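# Flip front cover, snap onto base, leave on conveyor

## Task

Flip the front cover so it faces the correct way, press it onto the base until it clicks into place, make sure the assembled unit ends up resting on the conveyor belt, then open the gripper(s) so nothing is held.

## Robot and tools

Robot: two 6-joint arms, left_arm and right_arm, each ending in a parallel two-finger gripper. The fingers point along the gripper's own +z axis and close along its y axis. The reported end_effector_position is the point midway between the finger pads, roughly 1 cm behind the tips. A wrist camera sits on each gripper mount; it adds bulk near the wrist, so leave clearance around it.

Frame: one shared scene frame for everything. Origin is on the table top between the arms, +z up, +x out over the table away from the robot, +y toward left_arm. The names left and right do not refer to image sides. Arm roots: left_arm at (+0.025, +0.348, 0) with quat_wxyz (+0.999, 0, 0, -0.041); right_arm at (-0.012, -0.273, 0) with quat_wxyz (+1.000, 0, 0, -0.008). Joint ranges (rad): waist -2.618 to 3.054, shoulder 0 to 3.142, elbow 0 to 3.142, wrist pitch -1.571 to 1.571, wrist yaw -1.571 to 1.571, wrist roll -2.094 to 2.094.

Row layout (used by both motion tools): one flat list of 16 numbers covering both arms, always all 16 even if one arm is idle: left x, y, z, qw, qx, qy, qz, opening, then right x, y, z, qw, qx, qy, qz, opening. x, y, z are an absolute goal position for that gripper's end_effector_position in metres, scene frame; the quaternion is an absolute goal orientation, w first, scene frame. So each half of a row is a pose, not an offset. Opening runs from -1 (closed) to +1 (fully open, 0.094 m).

execute_actions(actions): actions is a list of up to 15 actions; each action is a list of up to 15 rows, one row per 1/30 s control step. If an action has fewer than 15 rows, its final row is held for the remaining steps. An empty list just returns the current state and images. An action is rejected for both arms if any target lies over 0.6 m from that gripper's starting position along any of the gripper's own axes; if the first action fails this, or any action is malformed, nothing runs at all. Each step the command is clipped to within 70 mm and 16 degrees of the measured pose, so a distant goal needs several actions; after an action the arm only continues to its last clipped pose. To hold an orientation, repeat the same quaternion you chose in every row rather than copying the drifting reported one.

move(target, speed, blocking): target is one 16-number row as above. Each gripper travels in a straight line to its pose, both finishing together, over 0.5 to 10 s (cut off at 10 s). speed is top path speed in m/s, 0.002 to 0.5, default 0.25; rotation limited to twice that in rad/s. Rotation takes the shorter way. Paths ignore obstacles and the other arm. Opening is applied at the start. With blocking=false the result comes after 0.5 s while the arm keeps going; until a result shows it ended, other moves and execute_actions are refused, so use wait or stop. The result adds a move: line with the ending (done, off_target, moving, held, fault), which limits acted (paced = pose clipped; held = a check blocked steps, after which the arm may jump faster than speed), and each gripper's distance from its pose. If only one arm is named, the other finished fine.

wait(seconds): 0 to 10 s; arms hold their last command; a running move continues and the wait ends early when it finishes. stop(): brakes a running move; needs room, fingers keep moving. zoom_image(camera, region): camera is cam_head_left or cam_head_right (each 504x504); region [x0, y0, x1, y1] in pixels from the top-left, at most 504 by 504. read_manual(section): only licence texts. finished_scene(scene): pass the current scene number; ends it irreversibly and reports success.

Reading results: the state line gives each gripper's position and quat_wxyz; printed positions can be slightly wrong, worse at long reach. Motions usually stop a centimetre or more short, mostly low. Hand target lines show what the controller is currently steering toward. pose unreachable means the clearance check altered or blocked that arm's command. Step readings list positions at some steps; HELD marks steps where an arm's command was held back. grip_measured is the finger gap on the command scale; the last joint value is the gap in metres. Readings may be off by about 1 mm per gripper.

Gripping: to hold a part, command an opening about 0.03 below grip_measured for a firm hold, less for a gentle one. Pads push roughly 50 to 62 N, less on thin parts, with a brief spike at contact. Expect occasional tugs on held parts or nudges to loose ones.

Cautions: never knock or place anything off the table. Keep the arms from colliding or pressing on each other. Contact force grows with speed and with how far the target lies past the contact, so approach slowly and aim just at the surface when snapping the cover on. An arm meant to stay still should get its full last reported pose and desired opening in every call. Holding loads heats motors: MOTOR HOT from 75 °C, a 10 s stop at 90 °C, and at 100 °C the arm goes limp and drops. FAULT lines mean a stop. Avoid drops, slips and slams; finish quickly and smoothly, open the grippers at the end, then call finished_scene.

Each tool is called after "Call:" by a JSON object that holds its "fn" and its "kwargs".

## Session

Call:
{"fn": "execute_actions", "kwargs": {"actions": []}}

Scene clock: 0.00 s.
left_arm: end_effector_position=(+0.5708, +0.0871, +0.2433) grip_measured=+1.000 end_effector_quat_wxyz=(+0.247, -0.563, +0.735, -0.286) | right_arm: end_effector_position=(+0.2415, +0.0037, +0.1136) grip_measured=+1.000 end_effector_quat_wxyz=(-0.133, -0.029, +0.876, +0.462)
Joint positions: left_arm=[-0.427  2.451  2.777 -1.145 -0.211 -1.734  0.094] | right_arm=[ 0.432  1.819  1.189 -0.783 -0.996  0.435  0.094]
Joint velocities: left_arm=[-0.002 -0.007 -0.007 -0.007  0.051 -0.022  0.   ] | right_arm=[ 0.002 -0.022  0.007 -0.007 -0.066 -0.022  0.   ]
Hand target (left_arm): +0.569, +0.089, +0.243; +0.248, -0.563, +0.737, -0.280
Hand target (right_arm): +0.242, +0.005, +0.118; -0.129, -0.035, +0.873, +0.468

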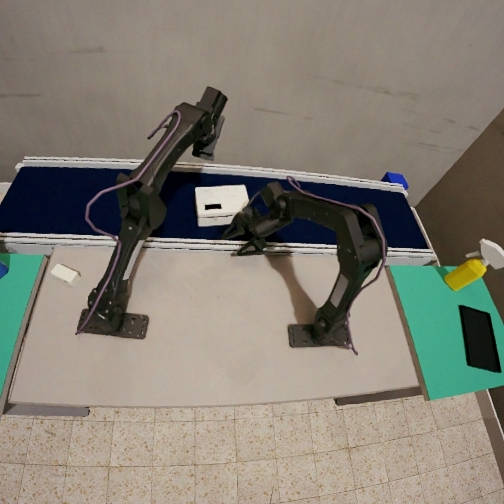

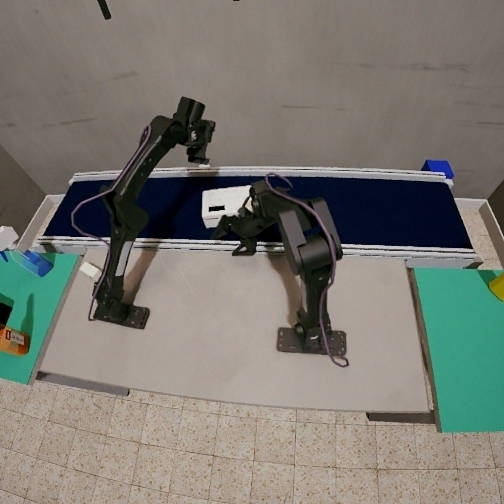

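Moving both arms aside to clear the view.

Call:
{"fn": "move", "kwargs": {"target": [0.3,0.4,0.25,0,0,1,0,1, 0.25,-0.3,0.25,0,0,1,0,1]}}

Call:
{"fn": "zoom_image", "kwargs": {"camera": "cam_head_left", "region": [160,150,300,260]}}

Call:
{"fn": "zoom_image", "kwargs": {"camera": "cam_head_right", "region": [160,150,300,260]}}

Scene clock: 8.83 s.
left_arm: end_effector_position=(+0.3060, +0.3987, +0.2538) grip_measured=+1.000 end_effector_quat_wxyz=(+0.119, -0.006, +0.993, +0.010) | right_arm: end_effector_position=(+0.2519, -0.2963, +0.2339) grip_measured=+1.000 end_effector_quat_wxyz=(+0.088, +0.004, +0.996, -0.001)
Joint positions: left_arm=[ 0.274  1.499  1.724 -1.557  0.025  0.177  0.094] | right_arm=[-0.086  1.455  1.612 -1.552 -0.016 -0.091  0.094]
Joint velocities: left_arm=[-0.012  0.017 -0.012  0.037  0.007  0.022  0.   ] | right_arm=[ 0.002 -0.007  0.017  0.007 -0.066  0.051  0.   ]
Hand target (left_arm): +0.298, +0.399, +0.253; +0.114, -0.000, +0.993, +0.015
Hand target (right_arm): +0.250, -0.299, +0.248; +0.110, +0.003, +0.994, -0.007
Off the commanded pose (left_arm): 0.007 m, 14 deg.
Off the commanded pose (right_arm): 0.017 m, 10 deg.
joint sent to its limit (left arm) — the command would take joint 4 (wrist pitch) past its lower limit, so that joint was sent only as far as its limit.
joint sent to its limit (right arm) — the command would take joint 4 (wrist pitch) past its lower limit, so that joint was sent only as far as its limit.
move: off_target (left_arm, right_arm)

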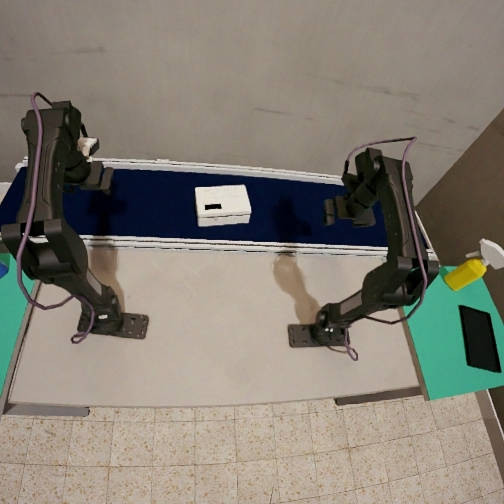

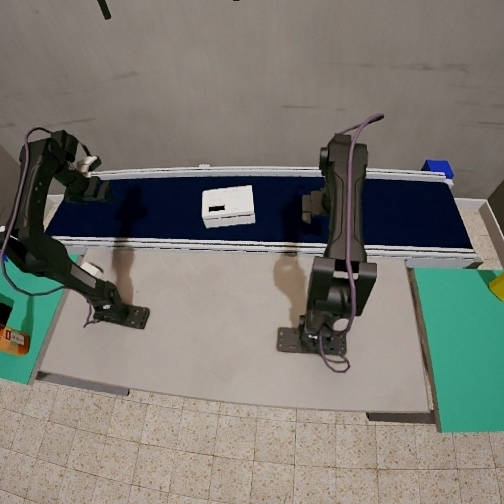

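Region (160, 150, 300, 260) of cam_head_left's 504x504 image, scaled by 3.600, with more detail than that image has; it fills the top 396 rows of this view, and the rest is white.

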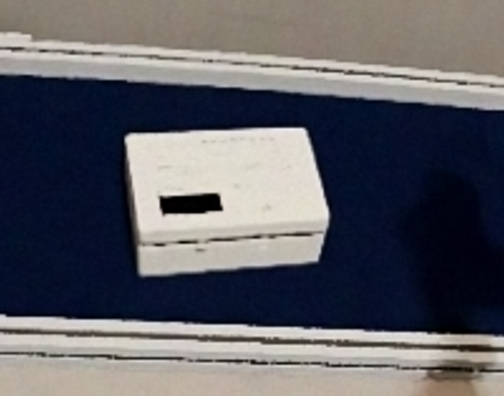

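Region (160, 150, 300, 260) of cam_head_right's 504x504 image, scaled by 3.600, with more detail than that image has; it fills the top 396 rows of this view, and the rest is white.

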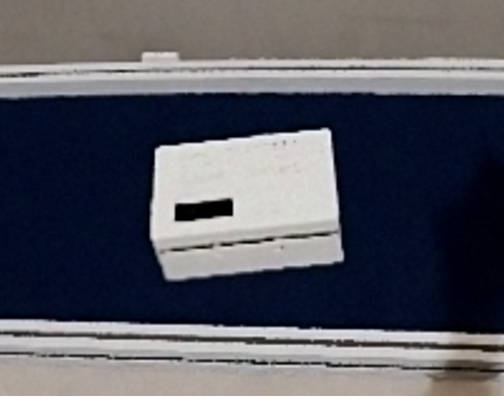

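Call:
{"fn": "move", "kwargs": {"target": [0.3,0.4,0.25,0.114,0,0.993,0,1, 0.40,0.05,0.16,0,0.707,0.707,0,1]}}

Call:
{"fn": "zoom_image", "kwargs": {"camera": "cam_head_left", "region": [140,120,320,260]}}

Call:
{"fn": "zoom_image", "kwargs": {"camera": "cam_head_right", "region": [140,120,320,260]}}

Scene clock: 21.43 s.
left_arm: end_effector_position=(+0.3055, +0.4013, +0.2538) grip_measured=+1.000 end_effector_quat_wxyz=(+0.120, -0.002, +0.993, +0.007) | right_arm: end_effector_position=(+0.4029, +0.0463, +0.1583) grip_measured=+1.000 end_effector_quat_wxyz=(+0.020, +0.656, +0.741, +0.142)
Joint positions: left_arm=[ 0.289  1.499  1.724 -1.557  0.035  0.198  0.094] | right_arm=[ 0.664  2.511  2.777 -1.55  -0.016  2.099  0.094]
Joint velocities: left_arm=[ 0.007  0.002 -0.007  0.007 -0.007 -0.066  0.   ] | right_arm=[-0.002  0.002 -0.002 -0.037  0.022 -0.051  0.   ]
Hand target (left_arm): +0.300, +0.400, +0.250; +0.114, +0.000, +0.993, -0.000
Hand target (right_arm): +0.402, +0.048, +0.159; +0.019, +0.656, +0.741, +0.143
Off the commanded pose (left_arm): 0.007 m, 1 deg.
Off the commanded pose (right_arm): 0.005 m, 18 deg; orientation clipped at the last step of the last action.
joint sent to its limit (right arm) — the command would take joint 4 (wrist pitch) past its lower limit and joint 6 (wrist roll) past its upper limit, so those joints were sent only as far as their limits.
move: off_target (right_arm); limits=paced

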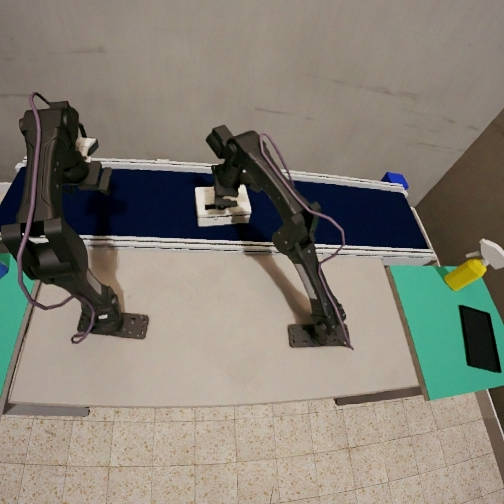

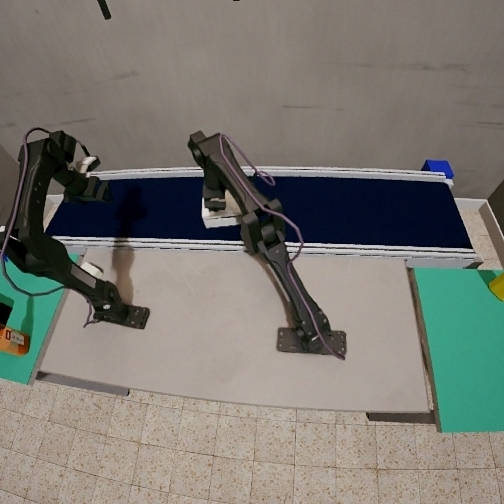

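Region (140, 120, 320, 260) of cam_head_left's 504x504 image, scaled by 2.800, with more detail than that image has.

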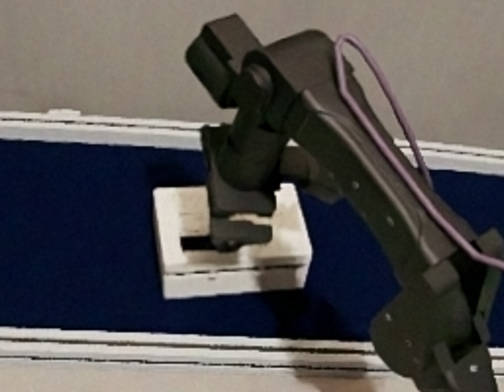

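Region (140, 120, 320, 260) of cam_head_right's 504x504 image, scaled by 2.800, with more detail than that image has.

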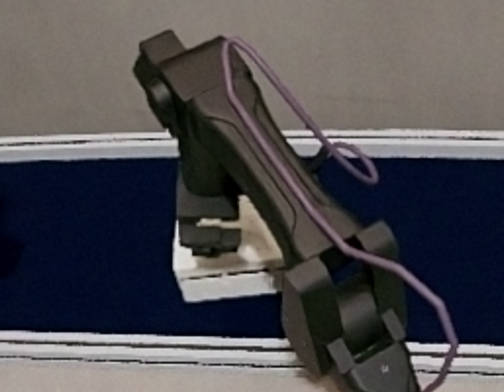

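Call:
{"fn": "move", "kwargs": {"target": [0.39,0.22,0.14,0.271,0.653,0.653,-0.271,0.2, 0.25,-0.3,0.25,0.11,0,0.994,0,1]}}

Call:
{"fn": "zoom_image", "kwargs": {"camera": "cam_head_left", "region": [100,120,280,260]}}

Call:
{"fn": "zoom_image", "kwargs": {"camera": "cam_head_right", "region": [100,120,280,260]}}

Scene clock: 41.87 s.
left_arm: end_effector_position=(+0.3895, +0.2257, +0.1349) grip_measured=+0.202 end_effector_quat_wxyz=(+0.270, +0.652, +0.661, -0.255) | right_arm: end_effector_position=(+0.2584, -0.2989, +0.2515) grip_measured=+1.000 end_effector_quat_wxyz=(+0.121, +0.002, +0.993, -0.000)
Joint positions: left_arm=[ 0.081  1.91   1.537 -1.164  0.761  1.544  0.056] | right_arm=[-0.101  1.444  1.665 -1.55  -0.027 -0.11   0.094]
Joint velocities: left_arm=[-0.012  0.002  0.002  0.007 -0.066 -0.022 -0.   ] | right_arm=[-0.007 -0.002 -0.012  0.022 -0.007 -0.007  0.   ]
Hand target (left_arm): +0.390, +0.220, +0.138; +0.274, +0.653, +0.653, -0.268
Hand target (right_arm): +0.248, -0.299, +0.250; +0.116, +0.001, +0.993, +0.003
Off the commanded pose (left_arm): 0.008 m, 2 deg.
Off the commanded pose (right_arm): 0.009 m, 1 deg.
joint sent to its limit (right arm) — the command would take joint 4 (wrist pitch) past its lower limit, so that joint was sent only as far as its limit.
move: done

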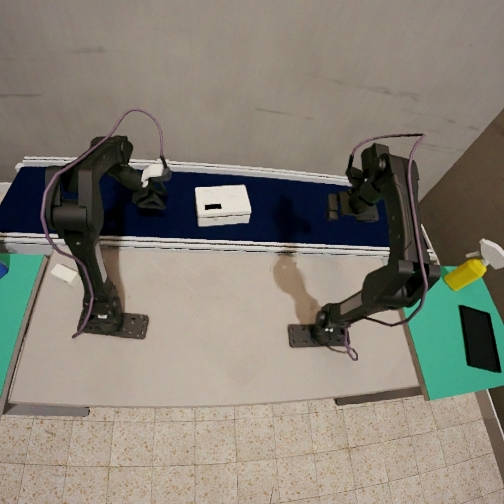

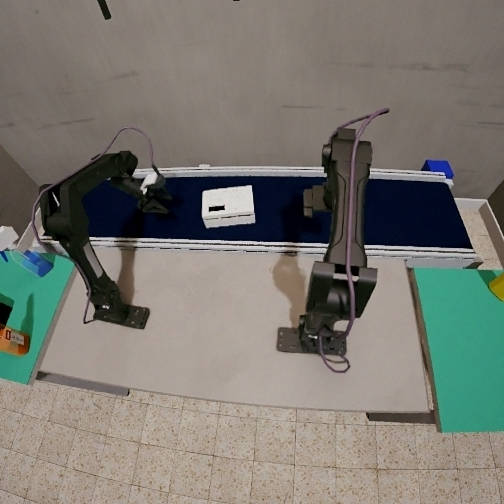

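Region (100, 120, 280, 260) of cam_head_left's 504x504 image, scaled by 2.800, with more detail than that image has.

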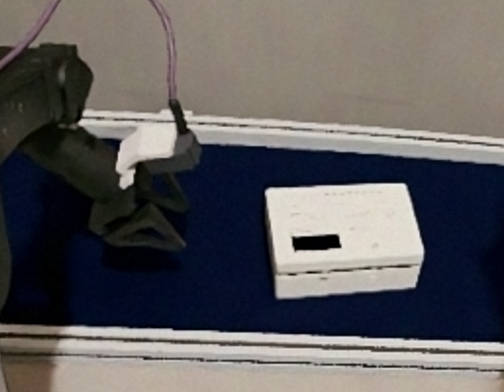

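Region (100, 120, 280, 260) of cam_head_right's 504x504 image, scaled by 2.800, with more detail than that image has.

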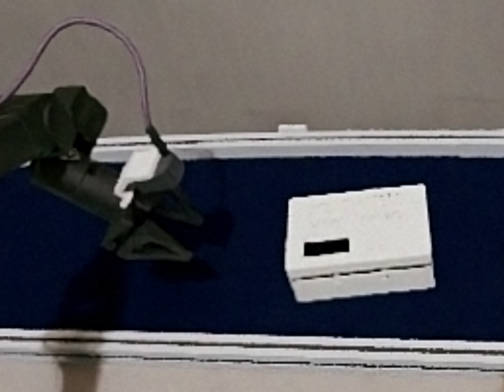

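Call:
{"fn": "move", "kwargs": {"target": [0.41,0.2,0.04,0.271,0.653,0.653,-0.271,0.2, 0.25,-0.3,0.25,0.11,0,0.994,0,1], "speed": 0.05}}

Call:
{"fn": "zoom_image", "kwargs": {"camera": "cam_head_left", "region": [100,120,280,260]}}

Call:
{"fn": "zoom_image", "kwargs": {"camera": "cam_head_right", "region": [100,120,280,260]}}

Scene clock: 51.27 s.
left_arm: end_effector_position=(+0.4149, +0.2058, +0.0470) grip_measured=+0.202 end_effector_quat_wxyz=(+0.274, +0.661, +0.651, -0.252) | right_arm: end_effector_position=(+0.2584, -0.2988, +0.2515) grip_measured=+1.000 end_effector_quat_wxyz=(+0.121, -0.000, +0.993, -0.000)
Joint positions: left_arm=[ 0.031  2.084  1.424 -0.828  0.76   1.501  0.056] | right_arm=[-0.101  1.444  1.665 -1.55  -0.028 -0.113  0.094]
Joint velocities: left_arm=[-0.017 -0.012 -0.017  0.022  0.037  0.051 -0.001] | right_arm=[ 0.002  0.017  0.012  0.007 -0.051  0.022  0.   ]
Hand target (left_arm): +0.409, +0.200, +0.040; +0.271, +0.653, +0.653, -0.271
Hand target (right_arm): +0.250, -0.300, +0.250; +0.113, +0.000, +0.994, -0.000
Off the commanded pose (left_arm): 0.010 m, 2 deg.
Off the commanded pose (right_arm): 0.009 m, 1 deg.
joint sent to its limit (right arm) — the command would take joint 4 (wrist pitch) past its lower limit, so that joint was sent only as far as its limit.
move: done

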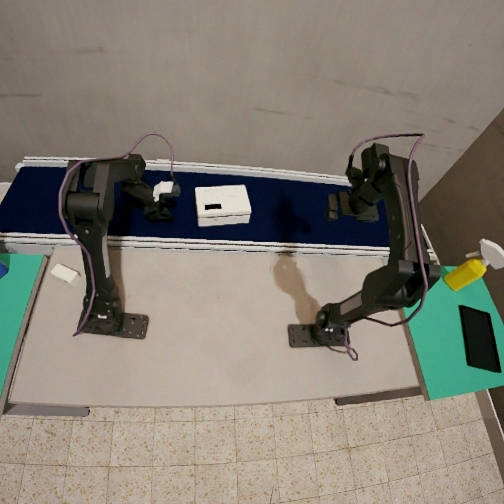

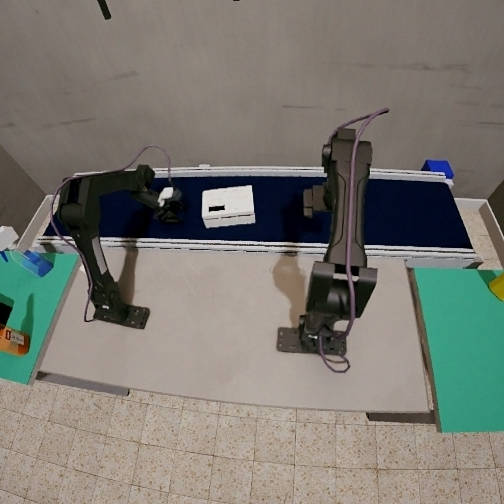

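Region (100, 120, 280, 260) of cam_head_left's 504x504 image, scaled by 2.800, with more detail than that image has.

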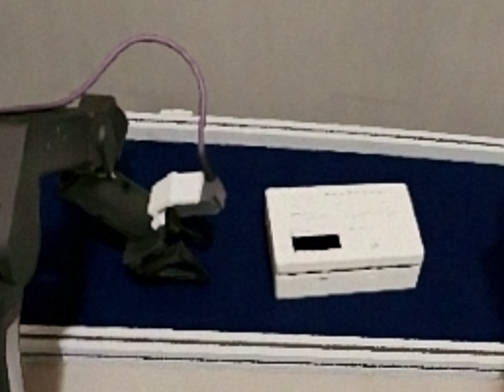

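Region (100, 120, 280, 260) of cam_head_right's 504x504 image, scaled by 2.800, with more detail than that image has.

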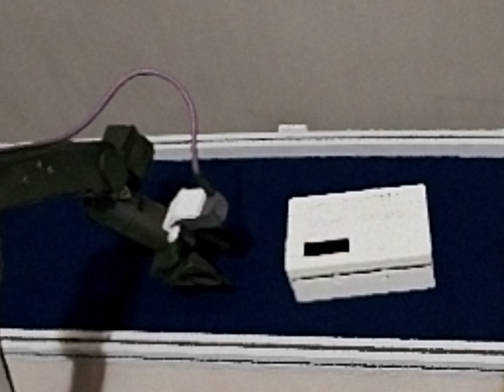

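Call:
{"fn": "move", "kwargs": {"target": [0.415,0.19,0.06,0.271,0.653,0.653,-0.271,0.2, 0.25,-0.3,0.25,0.11,0,0.994,0,1], "speed": 0.05}}

Call:
{"fn": "move", "kwargs": {"target": [0.415,-0.06,0.062,0.271,0.653,0.653,-0.271,0.2, 0.25,-0.3,0.25,0.11,0,0.994,0,1], "speed": 0.05}}

Call:
{"fn": "zoom_image", "kwargs": {"camera": "cam_head_left", "region": [170,120,350,260]}}

Scene clock: 58.50 s.
left_arm: end_effector_position=(+0.4153, +0.1952, +0.0530) grip_measured=+0.202 end_effector_quat_wxyz=(+0.269, +0.659, +0.653, -0.258) | right_arm: end_effector_position=(+0.2584, -0.2988, +0.2515) grip_measured=+1.000 end_effector_quat_wxyz=(+0.121, -0.000, +0.993, -0.000)
Joint positions: left_arm=[ 0.004  2.084  1.45  -0.845  0.76   1.464  0.056] | right_arm=[-0.101  1.444  1.665 -1.55  -0.028 -0.113  0.094]
Joint velocities: left_arm=[-0.012 -0.007 -0.002 -0.022 -0.066  0.022  0.001] | right_arm=[ 0.012  0.002  0.027 -0.037 -0.081 -0.007  0.   ]
Hand target (left_arm): +0.415, +0.190, +0.060; +0.271, +0.653, +0.653, -0.270
Hand target (right_arm): +0.250, -0.300, +0.250; +0.113, +0.000, +0.994, -0.000
Off the commanded pose (left_arm): 0.009 m, 2 deg.
Off the commanded pose (right_arm): 0.009 m, 1 deg.
joint sent to its limit (right arm) — the command would take joint 4 (wrist pitch) past its lower limit, so that joint was sent only as far as its limit.
move: done

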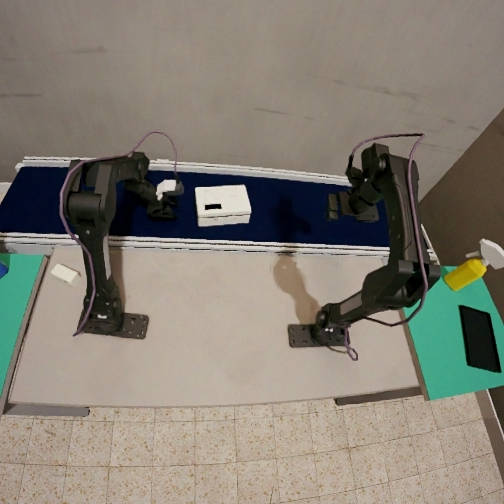

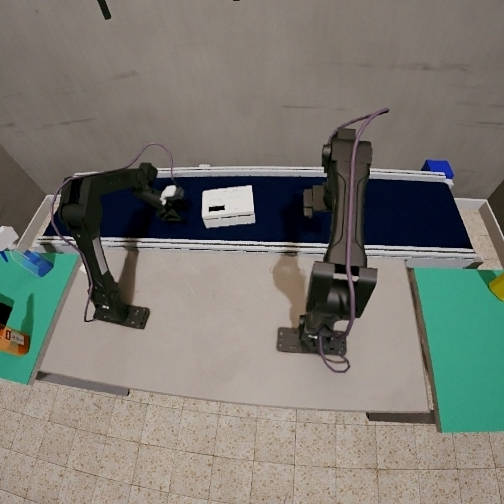

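Scene clock: 63.93 s.
left_arm: end_effector_position=(+0.4135, -0.0534, +0.0592) grip_measured=+0.201 end_effector_quat_wxyz=(+0.265, +0.655, +0.655, -0.267) | right_arm: end_effector_position=(+0.2584, -0.2988, +0.2515) grip_measured=+1.000 end_effector_quat_wxyz=(+0.121, -0.000, +0.993, -0.000)
Joint positions: left_arm=[-0.539  2.316  1.816 -0.558  0.605  0.786  0.056] | right_arm=[-0.101  1.444  1.665 -1.55  -0.028 -0.114  0.094]
Joint velocities: left_arm=[-0.022  0.002  0.012  0.037  0.022  0.037  0.   ] | right_arm=[ 0.002 -0.007 -0.002 -0.007  0.037  0.007  0.   ]
Hand target (left_arm): +0.417, -0.060, +0.060; +0.271, +0.654, +0.654, -0.269
Hand target (right_arm): +0.250, -0.300, +0.250; +0.113, -0.000, +0.994, -0.000
Off the commanded pose (left_arm): 0.007 m, 1 deg.
Off the commanded pose (right_arm): 0.009 m, 1 deg.
joint sent to its limit (right arm) — the command would take joint 4 (wrist pitch) past its lower limit, so that joint was sent only as far as its limit.
move: done

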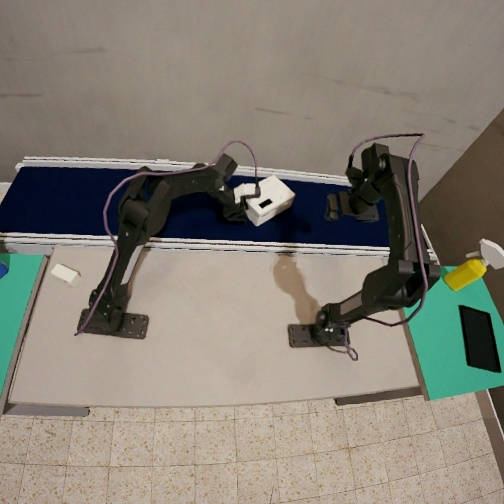

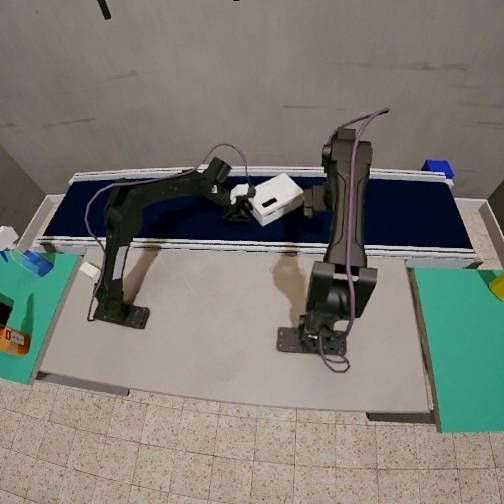

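Region (170, 120, 350, 260) of cam_head_left's 504x504 image, scaled by 2.800, with more detail than that image has.

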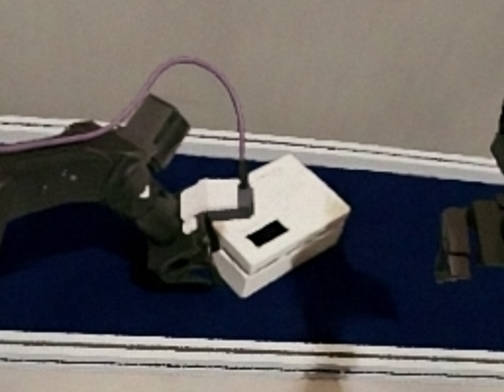

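Call:
{"fn": "move", "kwargs": {"target": [0.40,0.1,0.12,0.271,0.653,0.653,-0.271,0.2, 0.25,-0.3,0.25,0.11,0,0.994,0,1], "speed": 0.15}}

Call:
{"fn": "zoom_image", "kwargs": {"camera": "cam_head_left", "region": [170,120,350,260]}}

Call:
{"fn": "zoom_image", "kwargs": {"camera": "cam_head_right", "region": [170,120,350,260]}}

Scene clock: 71.90 s.
left_arm: end_effector_position=(+0.4095, +0.1002, +0.1180) grip_measured=+0.201 end_effector_quat_wxyz=(+0.276, +0.651, +0.658, -0.259) | right_arm: end_effector_position=(+0.2584, -0.2988, +0.2515) grip_measured=+1.000 end_effector_quat_wxyz=(+0.121, -0.000, +0.993, -0.000)
Joint positions: left_arm=[-0.234  1.996  1.567 -0.815  0.716  1.121  0.056] | right_arm=[-0.101  1.444  1.665 -1.55  -0.028 -0.114  0.094]
Joint velocities: left_arm=[ 0.007  0.007 -0.022 -0.081  0.007  0.022  0.   ] | right_arm=[ 0.002 -0.012  0.007 -0.022 -0.022  0.007  0.   ]
Hand target (left_arm): +0.400, +0.100, +0.121; +0.271, +0.652, +0.653, -0.272
Hand target (right_arm): +0.250, -0.300, +0.250; +0.113, +0.000, +0.994, -0.000
Off the commanded pose (left_arm): 0.010 m, 2 deg.
Off the commanded pose (right_arm): 0.009 m, 1 deg.
joint sent to its limit (right arm) — the command would take joint 4 (wrist pitch) past its lower limit, so that joint was sent only as far as its limit.
move: done

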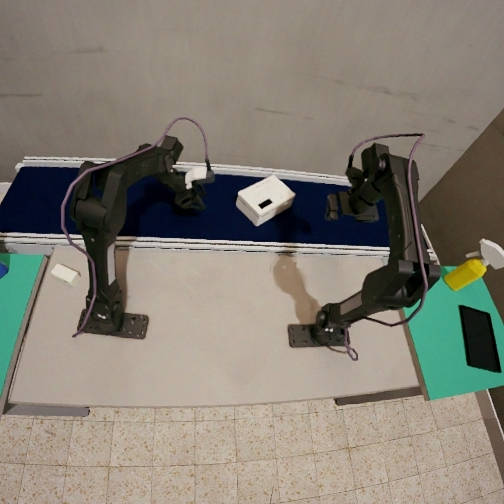

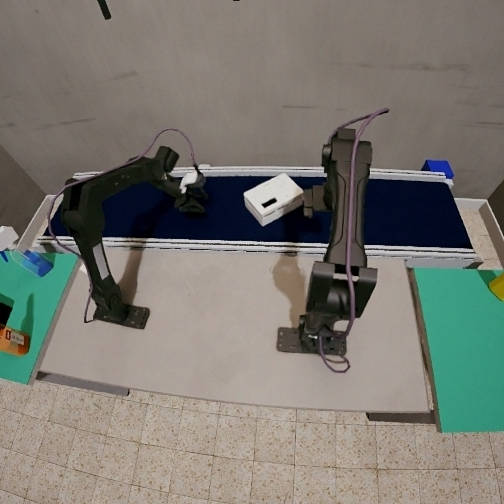

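Region (170, 120, 350, 260) of cam_head_left's 504x504 image, scaled by 2.800, with more detail than that image has.

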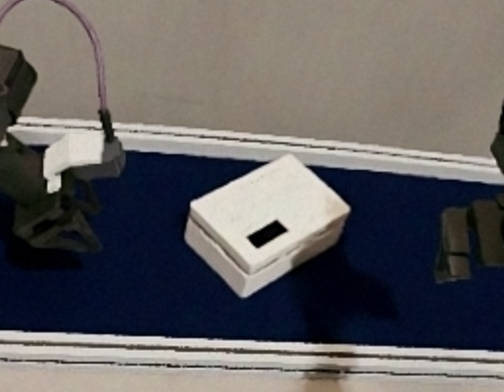

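Region (170, 120, 350, 260) of cam_head_right's 504x504 image, scaled by 2.800, with more detail than that image has.

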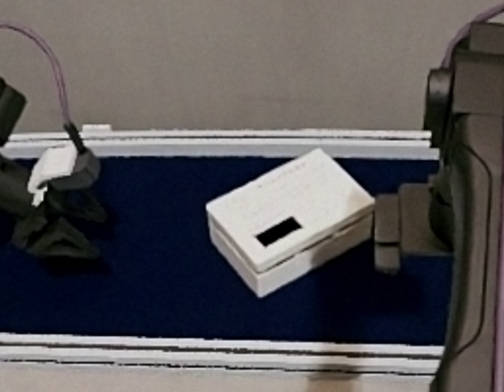

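Call:
{"fn": "move", "kwargs": {"target": [0.40,0.2,0.14,0.271,0.653,0.653,-0.271,0.2, 0.41,-0.135,0.13,0,0.438,0.899,0,-0.2], "speed": 0.2}}

Call:
{"fn": "zoom_image", "kwargs": {"camera": "cam_head_left", "region": [200,150,330,250]}}

Call:
{"fn": "zoom_image", "kwargs": {"camera": "cam_head_right", "region": [200,150,330,250]}}

Scene clock: 86.77 s.
left_arm: end_effector_position=(+0.3982, +0.2016, +0.1240) grip_measured=+0.201 end_effector_quat_wxyz=(+0.255, +0.651, +0.662, -0.271) | right_arm: end_effector_position=(+0.4096, -0.1387, +0.1256) grip_measured=-0.197 end_effector_quat_wxyz=(+0.006, +0.437, +0.900, +0.004)
Joint positions: left_arm=[ 0.018  1.978  1.586 -1.14   0.762  1.474  0.056] | right_arm=[ 0.323  2.29   2.277 -1.544  0.003  1.211  0.038]
Joint velocities: left_arm=[ 0.007 -0.022 -0.007 -0.051 -0.007  0.022 -0.002] | right_arm=[-0.017  0.002 -0.027 -0.037 -0.051  0.007 -0.   ]
Hand target (left_arm): +0.399, +0.200, +0.140; +0.272, +0.653, +0.653, -0.272
Hand target (right_arm): +0.410, -0.137, +0.129; +0.007, +0.439, +0.899, +0.003
Off the commanded pose (left_arm): 0.016 m, 2 deg.
Off the commanded pose (right_arm): 0.006 m, 1 deg.
joint sent to its limit (right arm) — the command would take joint 4 (wrist pitch) past its lower limit, so that joint was sent only as far as its limit.
move: off_target (left_arm)

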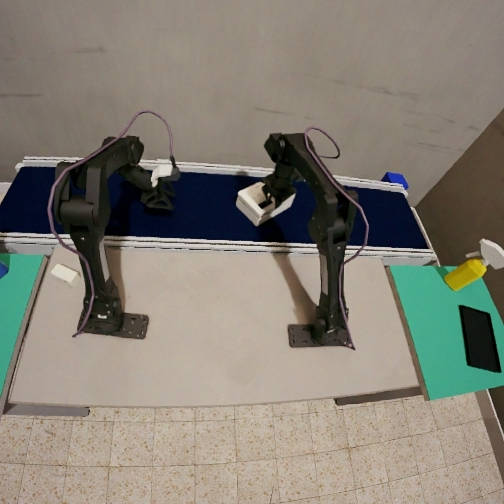

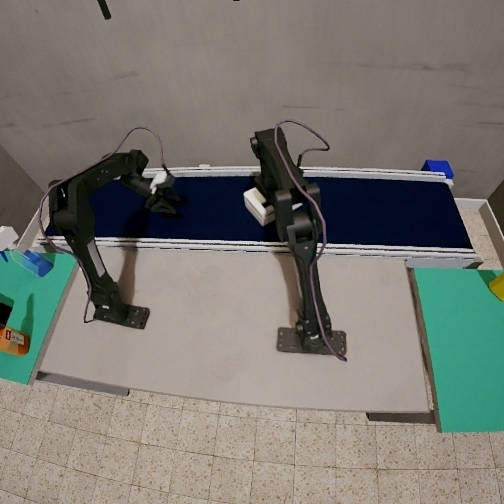

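Region (200, 150, 330, 250) of cam_head_left's 504x504 image, scaled by 3.877, with more detail than that image has; it fills the top 388 rows of this view, and the rest is white.

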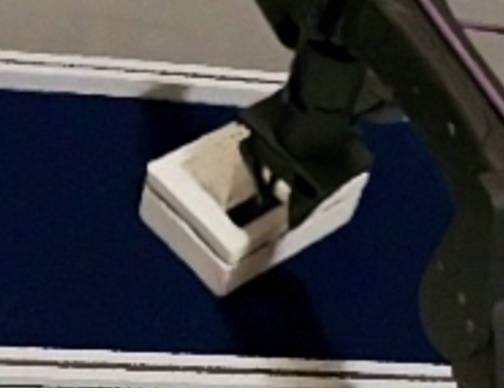

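Region (200, 150, 330, 250) of cam_head_right's 504x504 image, scaled by 3.877, with more detail than that image has; it fills the top 388 rows of this view, and the rest is white.

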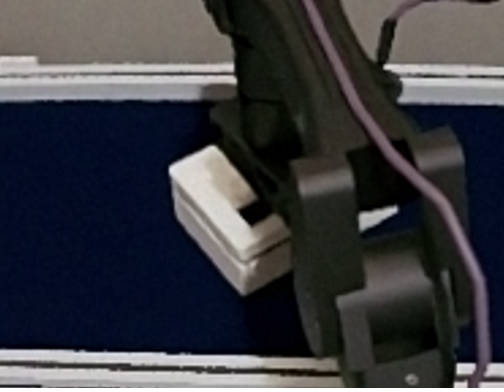

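Call:
{"fn": "move", "kwargs": {"target": [0.40,0.2,0.14,0.271,0.653,0.653,-0.271,0.2, 0.42,-0.12,0.108,0,0.438,0.899,0,-0.2], "speed": 0.04}}

Call:
{"fn": "zoom_image", "kwargs": {"camera": "cam_head_left", "region": [220,160,320,240]}}

Call:
{"fn": "zoom_image", "kwargs": {"camera": "cam_head_right", "region": [220,160,320,240]}}

Scene clock: 93.13 s.
left_arm: end_effector_position=(+0.3979, +0.2017, +0.1239) grip_measured=+0.201 end_effector_quat_wxyz=(+0.254, +0.651, +0.662, -0.271) | right_arm: end_effector_position=(+0.4187, -0.1234, +0.1080) grip_measured=-0.197 end_effector_quat_wxyz=(+0.000, +0.438, +0.899, +0.001)
Joint positions: left_arm=[ 0.018  1.978  1.586 -1.142  0.761  1.475  0.056] | right_arm=[ 0.347  2.373  2.35  -1.546 -0.002  1.237  0.038]
Joint velocities: left_arm=[-0.007 -0.002  0.012 -0.037 -0.022 -0.007  0.   ] | right_arm=[-0.002  0.007  0.037 -0.037 -0.022  0.022 -0.   ]
Hand target (left_arm): +0.400, +0.200, +0.140; +0.271, +0.653, +0.653, -0.271
Hand target (right_arm): +0.420, -0.120, +0.108; +0.001, +0.438, +0.899, +0.001
Off the commanded pose (left_arm): 0.016 m, 2 deg.
Off the commanded pose (right_arm): 0.004 m, 0 deg.
move: off_target (left_arm)

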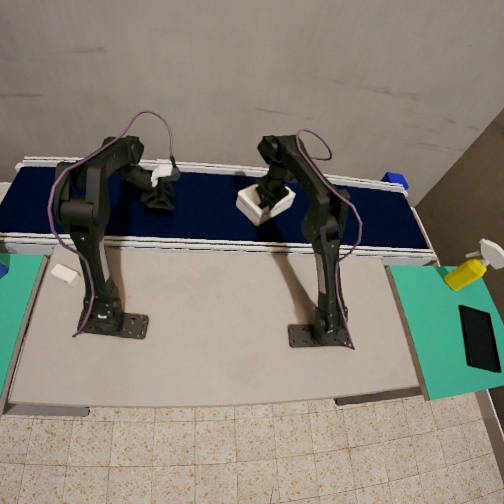

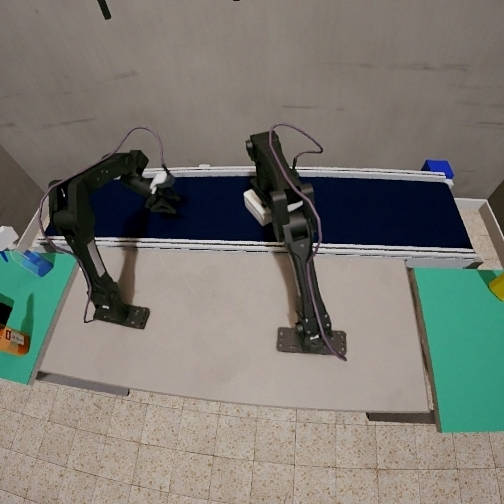

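Region (220, 160, 320, 240) of cam_head_left's 504x504 image, scaled by 5.040, with more detail than that image has; it fills the top 403 rows of this view, and the rest is white.

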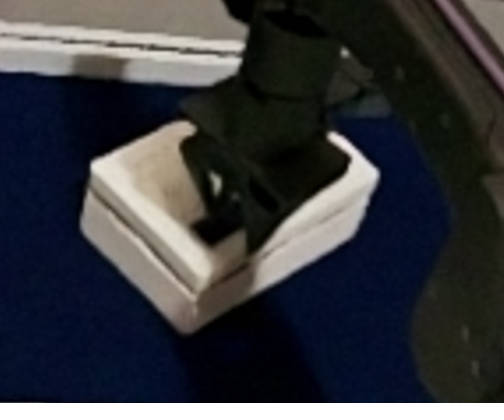

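Region (220, 160, 320, 240) of cam_head_right's 504x504 image, scaled by 5.040, with more detail than that image has; it fills the top 403 rows of this view, and the rest is white.

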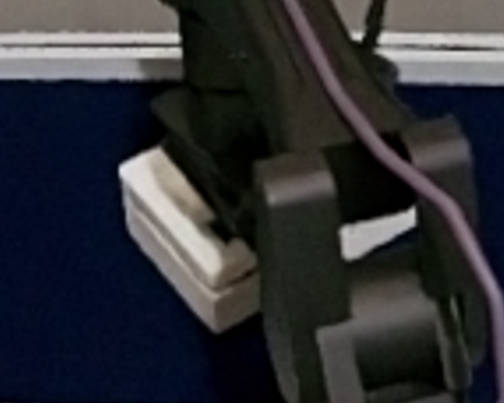

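Call:
{"fn": "move", "kwargs": {"target": [0.40,0.2,0.14,0.271,0.653,0.653,-0.271,0.2, 0.414,-0.124,0.106,0,0.438,0.899,0,0.0], "speed": 0.03}}

Call:
{"fn": "move", "kwargs": {"target": [0.40,0.2,0.14,0.271,0.653,0.653,-0.271,0.2, 0.414,-0.124,0.086,0,0.438,0.899,0,0.0], "speed": 0.02}}

Call:
{"fn": "zoom_image", "kwargs": {"camera": "cam_head_left", "region": [220,160,320,240]}}

Scene clock: 101.03 s.
left_arm: end_effector_position=(+0.3979, +0.2017, +0.1239) grip_measured=+0.201 end_effector_quat_wxyz=(+0.254, +0.651, +0.662, -0.271) | right_arm: end_effector_position=(+0.4146, -0.1246, +0.0983) grip_measured=-0.003 end_effector_quat_wxyz=(-0.009, +0.438, +0.899, -0.007)
Joint positions: left_arm=[ 0.018  1.978  1.586 -1.142  0.761  1.475  0.056] | right_arm=[ 0.347  2.373  2.31  -1.531 -0.003  1.238  0.047]
Joint velocities: left_arm=[-0.002 -0.002  0.007  0.022 -0.037 -0.037 -0.   ] | right_arm=[ 0.002 -0.002  0.007  0.022 -0.081 -0.007 -0.001]
Hand target (left_arm): +0.400, +0.200, +0.140; +0.271, +0.653, +0.653, -0.271
Hand target (right_arm): +0.414, -0.124, +0.106; -0.000, +0.438, +0.899, -0.000
Off the commanded pose (left_arm): 0.016 m, 2 deg.
Off the commanded pose (right_arm): 0.008 m, 1 deg.
move: off_target (left_arm)

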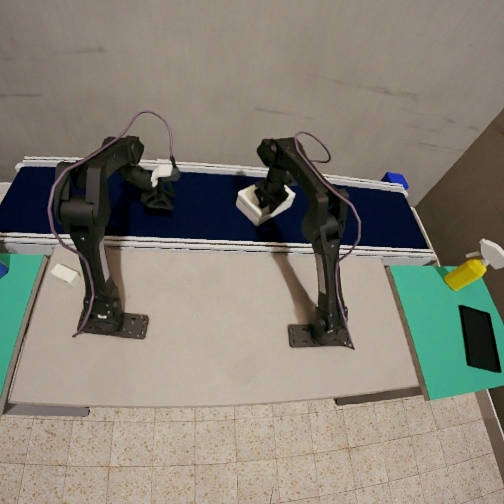

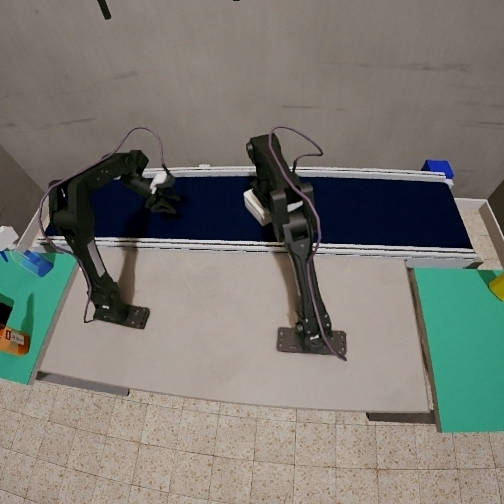

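Scene clock: 102.20 s.
left_arm: end_effector_position=(+0.3979, +0.2018, +0.1238) grip_measured=+0.201 end_effector_quat_wxyz=(+0.254, +0.651, +0.662, -0.271) | right_arm: end_effector_position=(+0.4128, -0.1240, +0.0866) grip_measured=-0.003 end_effector_quat_wxyz=(-0.009, +0.438, +0.899, -0.002)
Joint positions: left_arm=[ 0.018  1.978  1.586 -1.142  0.761  1.475  0.056] | right_arm=[ 0.347  2.34   2.206 -1.452 -0.01   1.238  0.047]
Joint velocities: left_arm=[-0.002 -0.027 -0.007 -0.066 -0.051  0.007 -0.001] | right_arm=[-0.007  0.002  0.007  0.007 -0.095  0.007 -0.   ]
Hand target (left_arm): +0.400, +0.200, +0.140; +0.271, +0.653, +0.653, -0.271
Hand target (right_arm): +0.414, -0.124, +0.086; -0.001, +0.438, +0.899, -0.000
Off the commanded pose (left_arm): 0.016 m, 2 deg.
Off the commanded pose (right_arm): 0.001 m, 1 deg.
move: off_target (left_arm)

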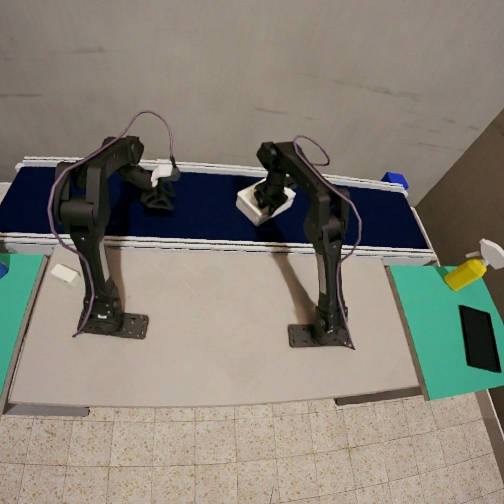

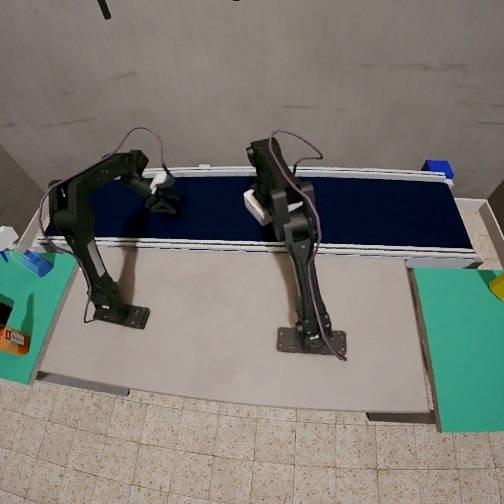

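Region (220, 160, 320, 240) of cam_head_left's 504x504 image, scaled by 5.040, with more detail than that image has; it fills the top 403 rows of this view, and the rest is white.

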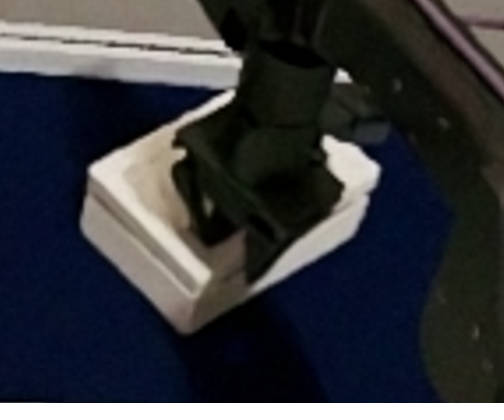

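Call:
{"fn": "move", "kwargs": {"target": [0.40,0.2,0.14,0.271,0.653,0.653,-0.271,0.2, 0.423,-0.132,0.104,0,0.438,0.899,0,0.0], "speed": 0.03}}

Call:
{"fn": "move", "kwargs": {"target": [0.40,0.2,0.14,0.271,0.653,0.653,-0.271,0.2, 0.423,-0.132,0.078,0,0.438,0.899,0,0.0], "speed": 0.02}}

Call:
{"fn": "zoom_image", "kwargs": {"camera": "cam_head_left", "region": [220,160,320,240]}}

Scene clock: 112.63 s.
left_arm: end_effector_position=(+0.3979, +0.2018, +0.1238) grip_measured=+0.201 end_effector_quat_wxyz=(+0.254, +0.651, +0.662, -0.271) | right_arm: end_effector_position=(+0.4205, -0.1276, +0.1033) grip_measured=-0.003 end_effector_quat_wxyz=(-0.001, +0.438, +0.899, +0.006)
Joint positions: left_arm=[ 0.018  1.978  1.586 -1.142  0.76   1.475  0.056] | right_arm=[ 0.334  2.361  2.31  -1.514 -0.01   1.225  0.047]
Joint velocities: left_arm=[-0.002  0.007  0.007 -0.022 -0.066  0.007  0.   ] | right_arm=[-0.002 -0.012 -0.012  0.066  0.051 -0.066  0.001]
Hand target (left_arm): +0.400, +0.200, +0.140; +0.271, +0.653, +0.653, -0.271
Hand target (right_arm): +0.423, -0.132, +0.104; +0.000, +0.438, +0.899, +0.001
Off the commanded pose (left_arm): 0.016 m, 2 deg.
Off the commanded pose (right_arm): 0.005 m, 1 deg.
move: off_target (left_arm)

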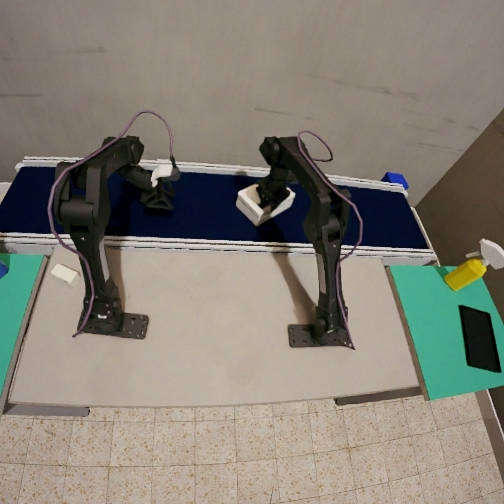

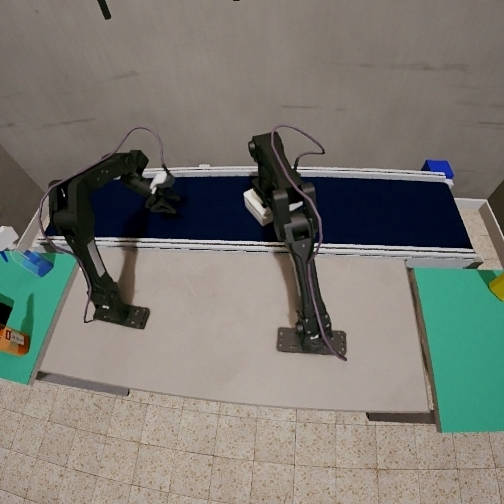

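Scene clock: 114.13 s.
left_arm: end_effector_position=(+0.3979, +0.2019, +0.1237) grip_measured=+0.201 end_effector_quat_wxyz=(+0.254, +0.651, +0.662, -0.271) | right_arm: end_effector_position=(+0.4211, -0.1274, +0.0856) grip_measured=-0.003 end_effector_quat_wxyz=(-0.003, +0.438, +0.899, +0.004)
Joint positions: left_arm=[ 0.018  1.978  1.586 -1.142  0.759  1.475  0.056] | right_arm=[ 0.334  2.357  2.231 -1.444 -0.01   1.224  0.047]
Joint velocities: left_arm=[ 0.007  0.002 -0.017 -0.007  0.066 -0.051  0.   ] | right_arm=[-0.007 -0.002  0.012  0.022 -0.007 -0.081  0.   ]
Hand target (left_arm): +0.400, +0.200, +0.140; +0.271, +0.653, +0.653, -0.271
Hand target (right_arm): +0.422, -0.132, +0.078; -0.000, +0.438, +0.899, -0.001
Off the commanded pose (left_arm): 0.017 m, 2 deg.
Off the commanded pose (right_arm): 0.009 m, 1 deg.
move: off_target (left_arm)

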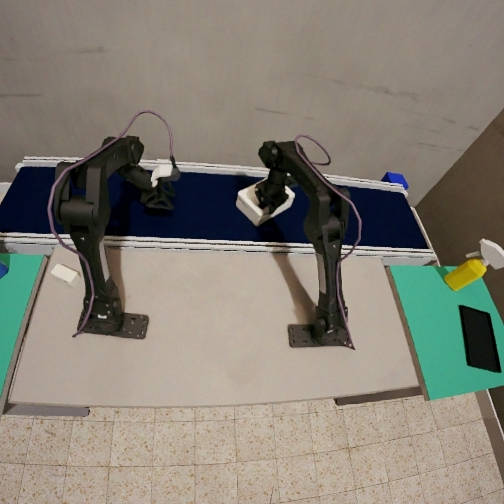

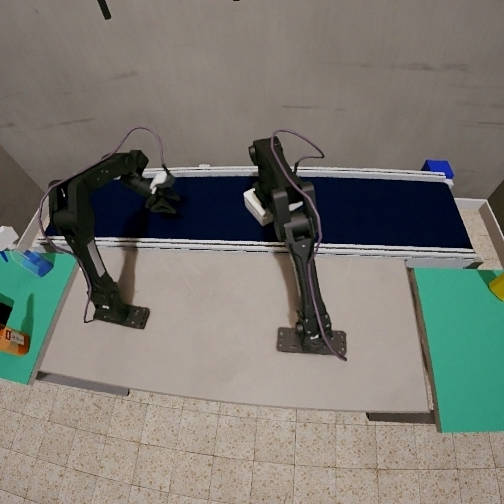

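Region (220, 160, 320, 240) of cam_head_left's 504x504 image, scaled by 5.040, with more detail than that image has; it fills the top 403 rows of this view, and the rest is white.

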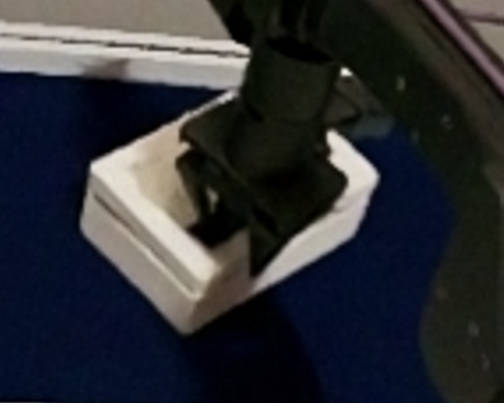

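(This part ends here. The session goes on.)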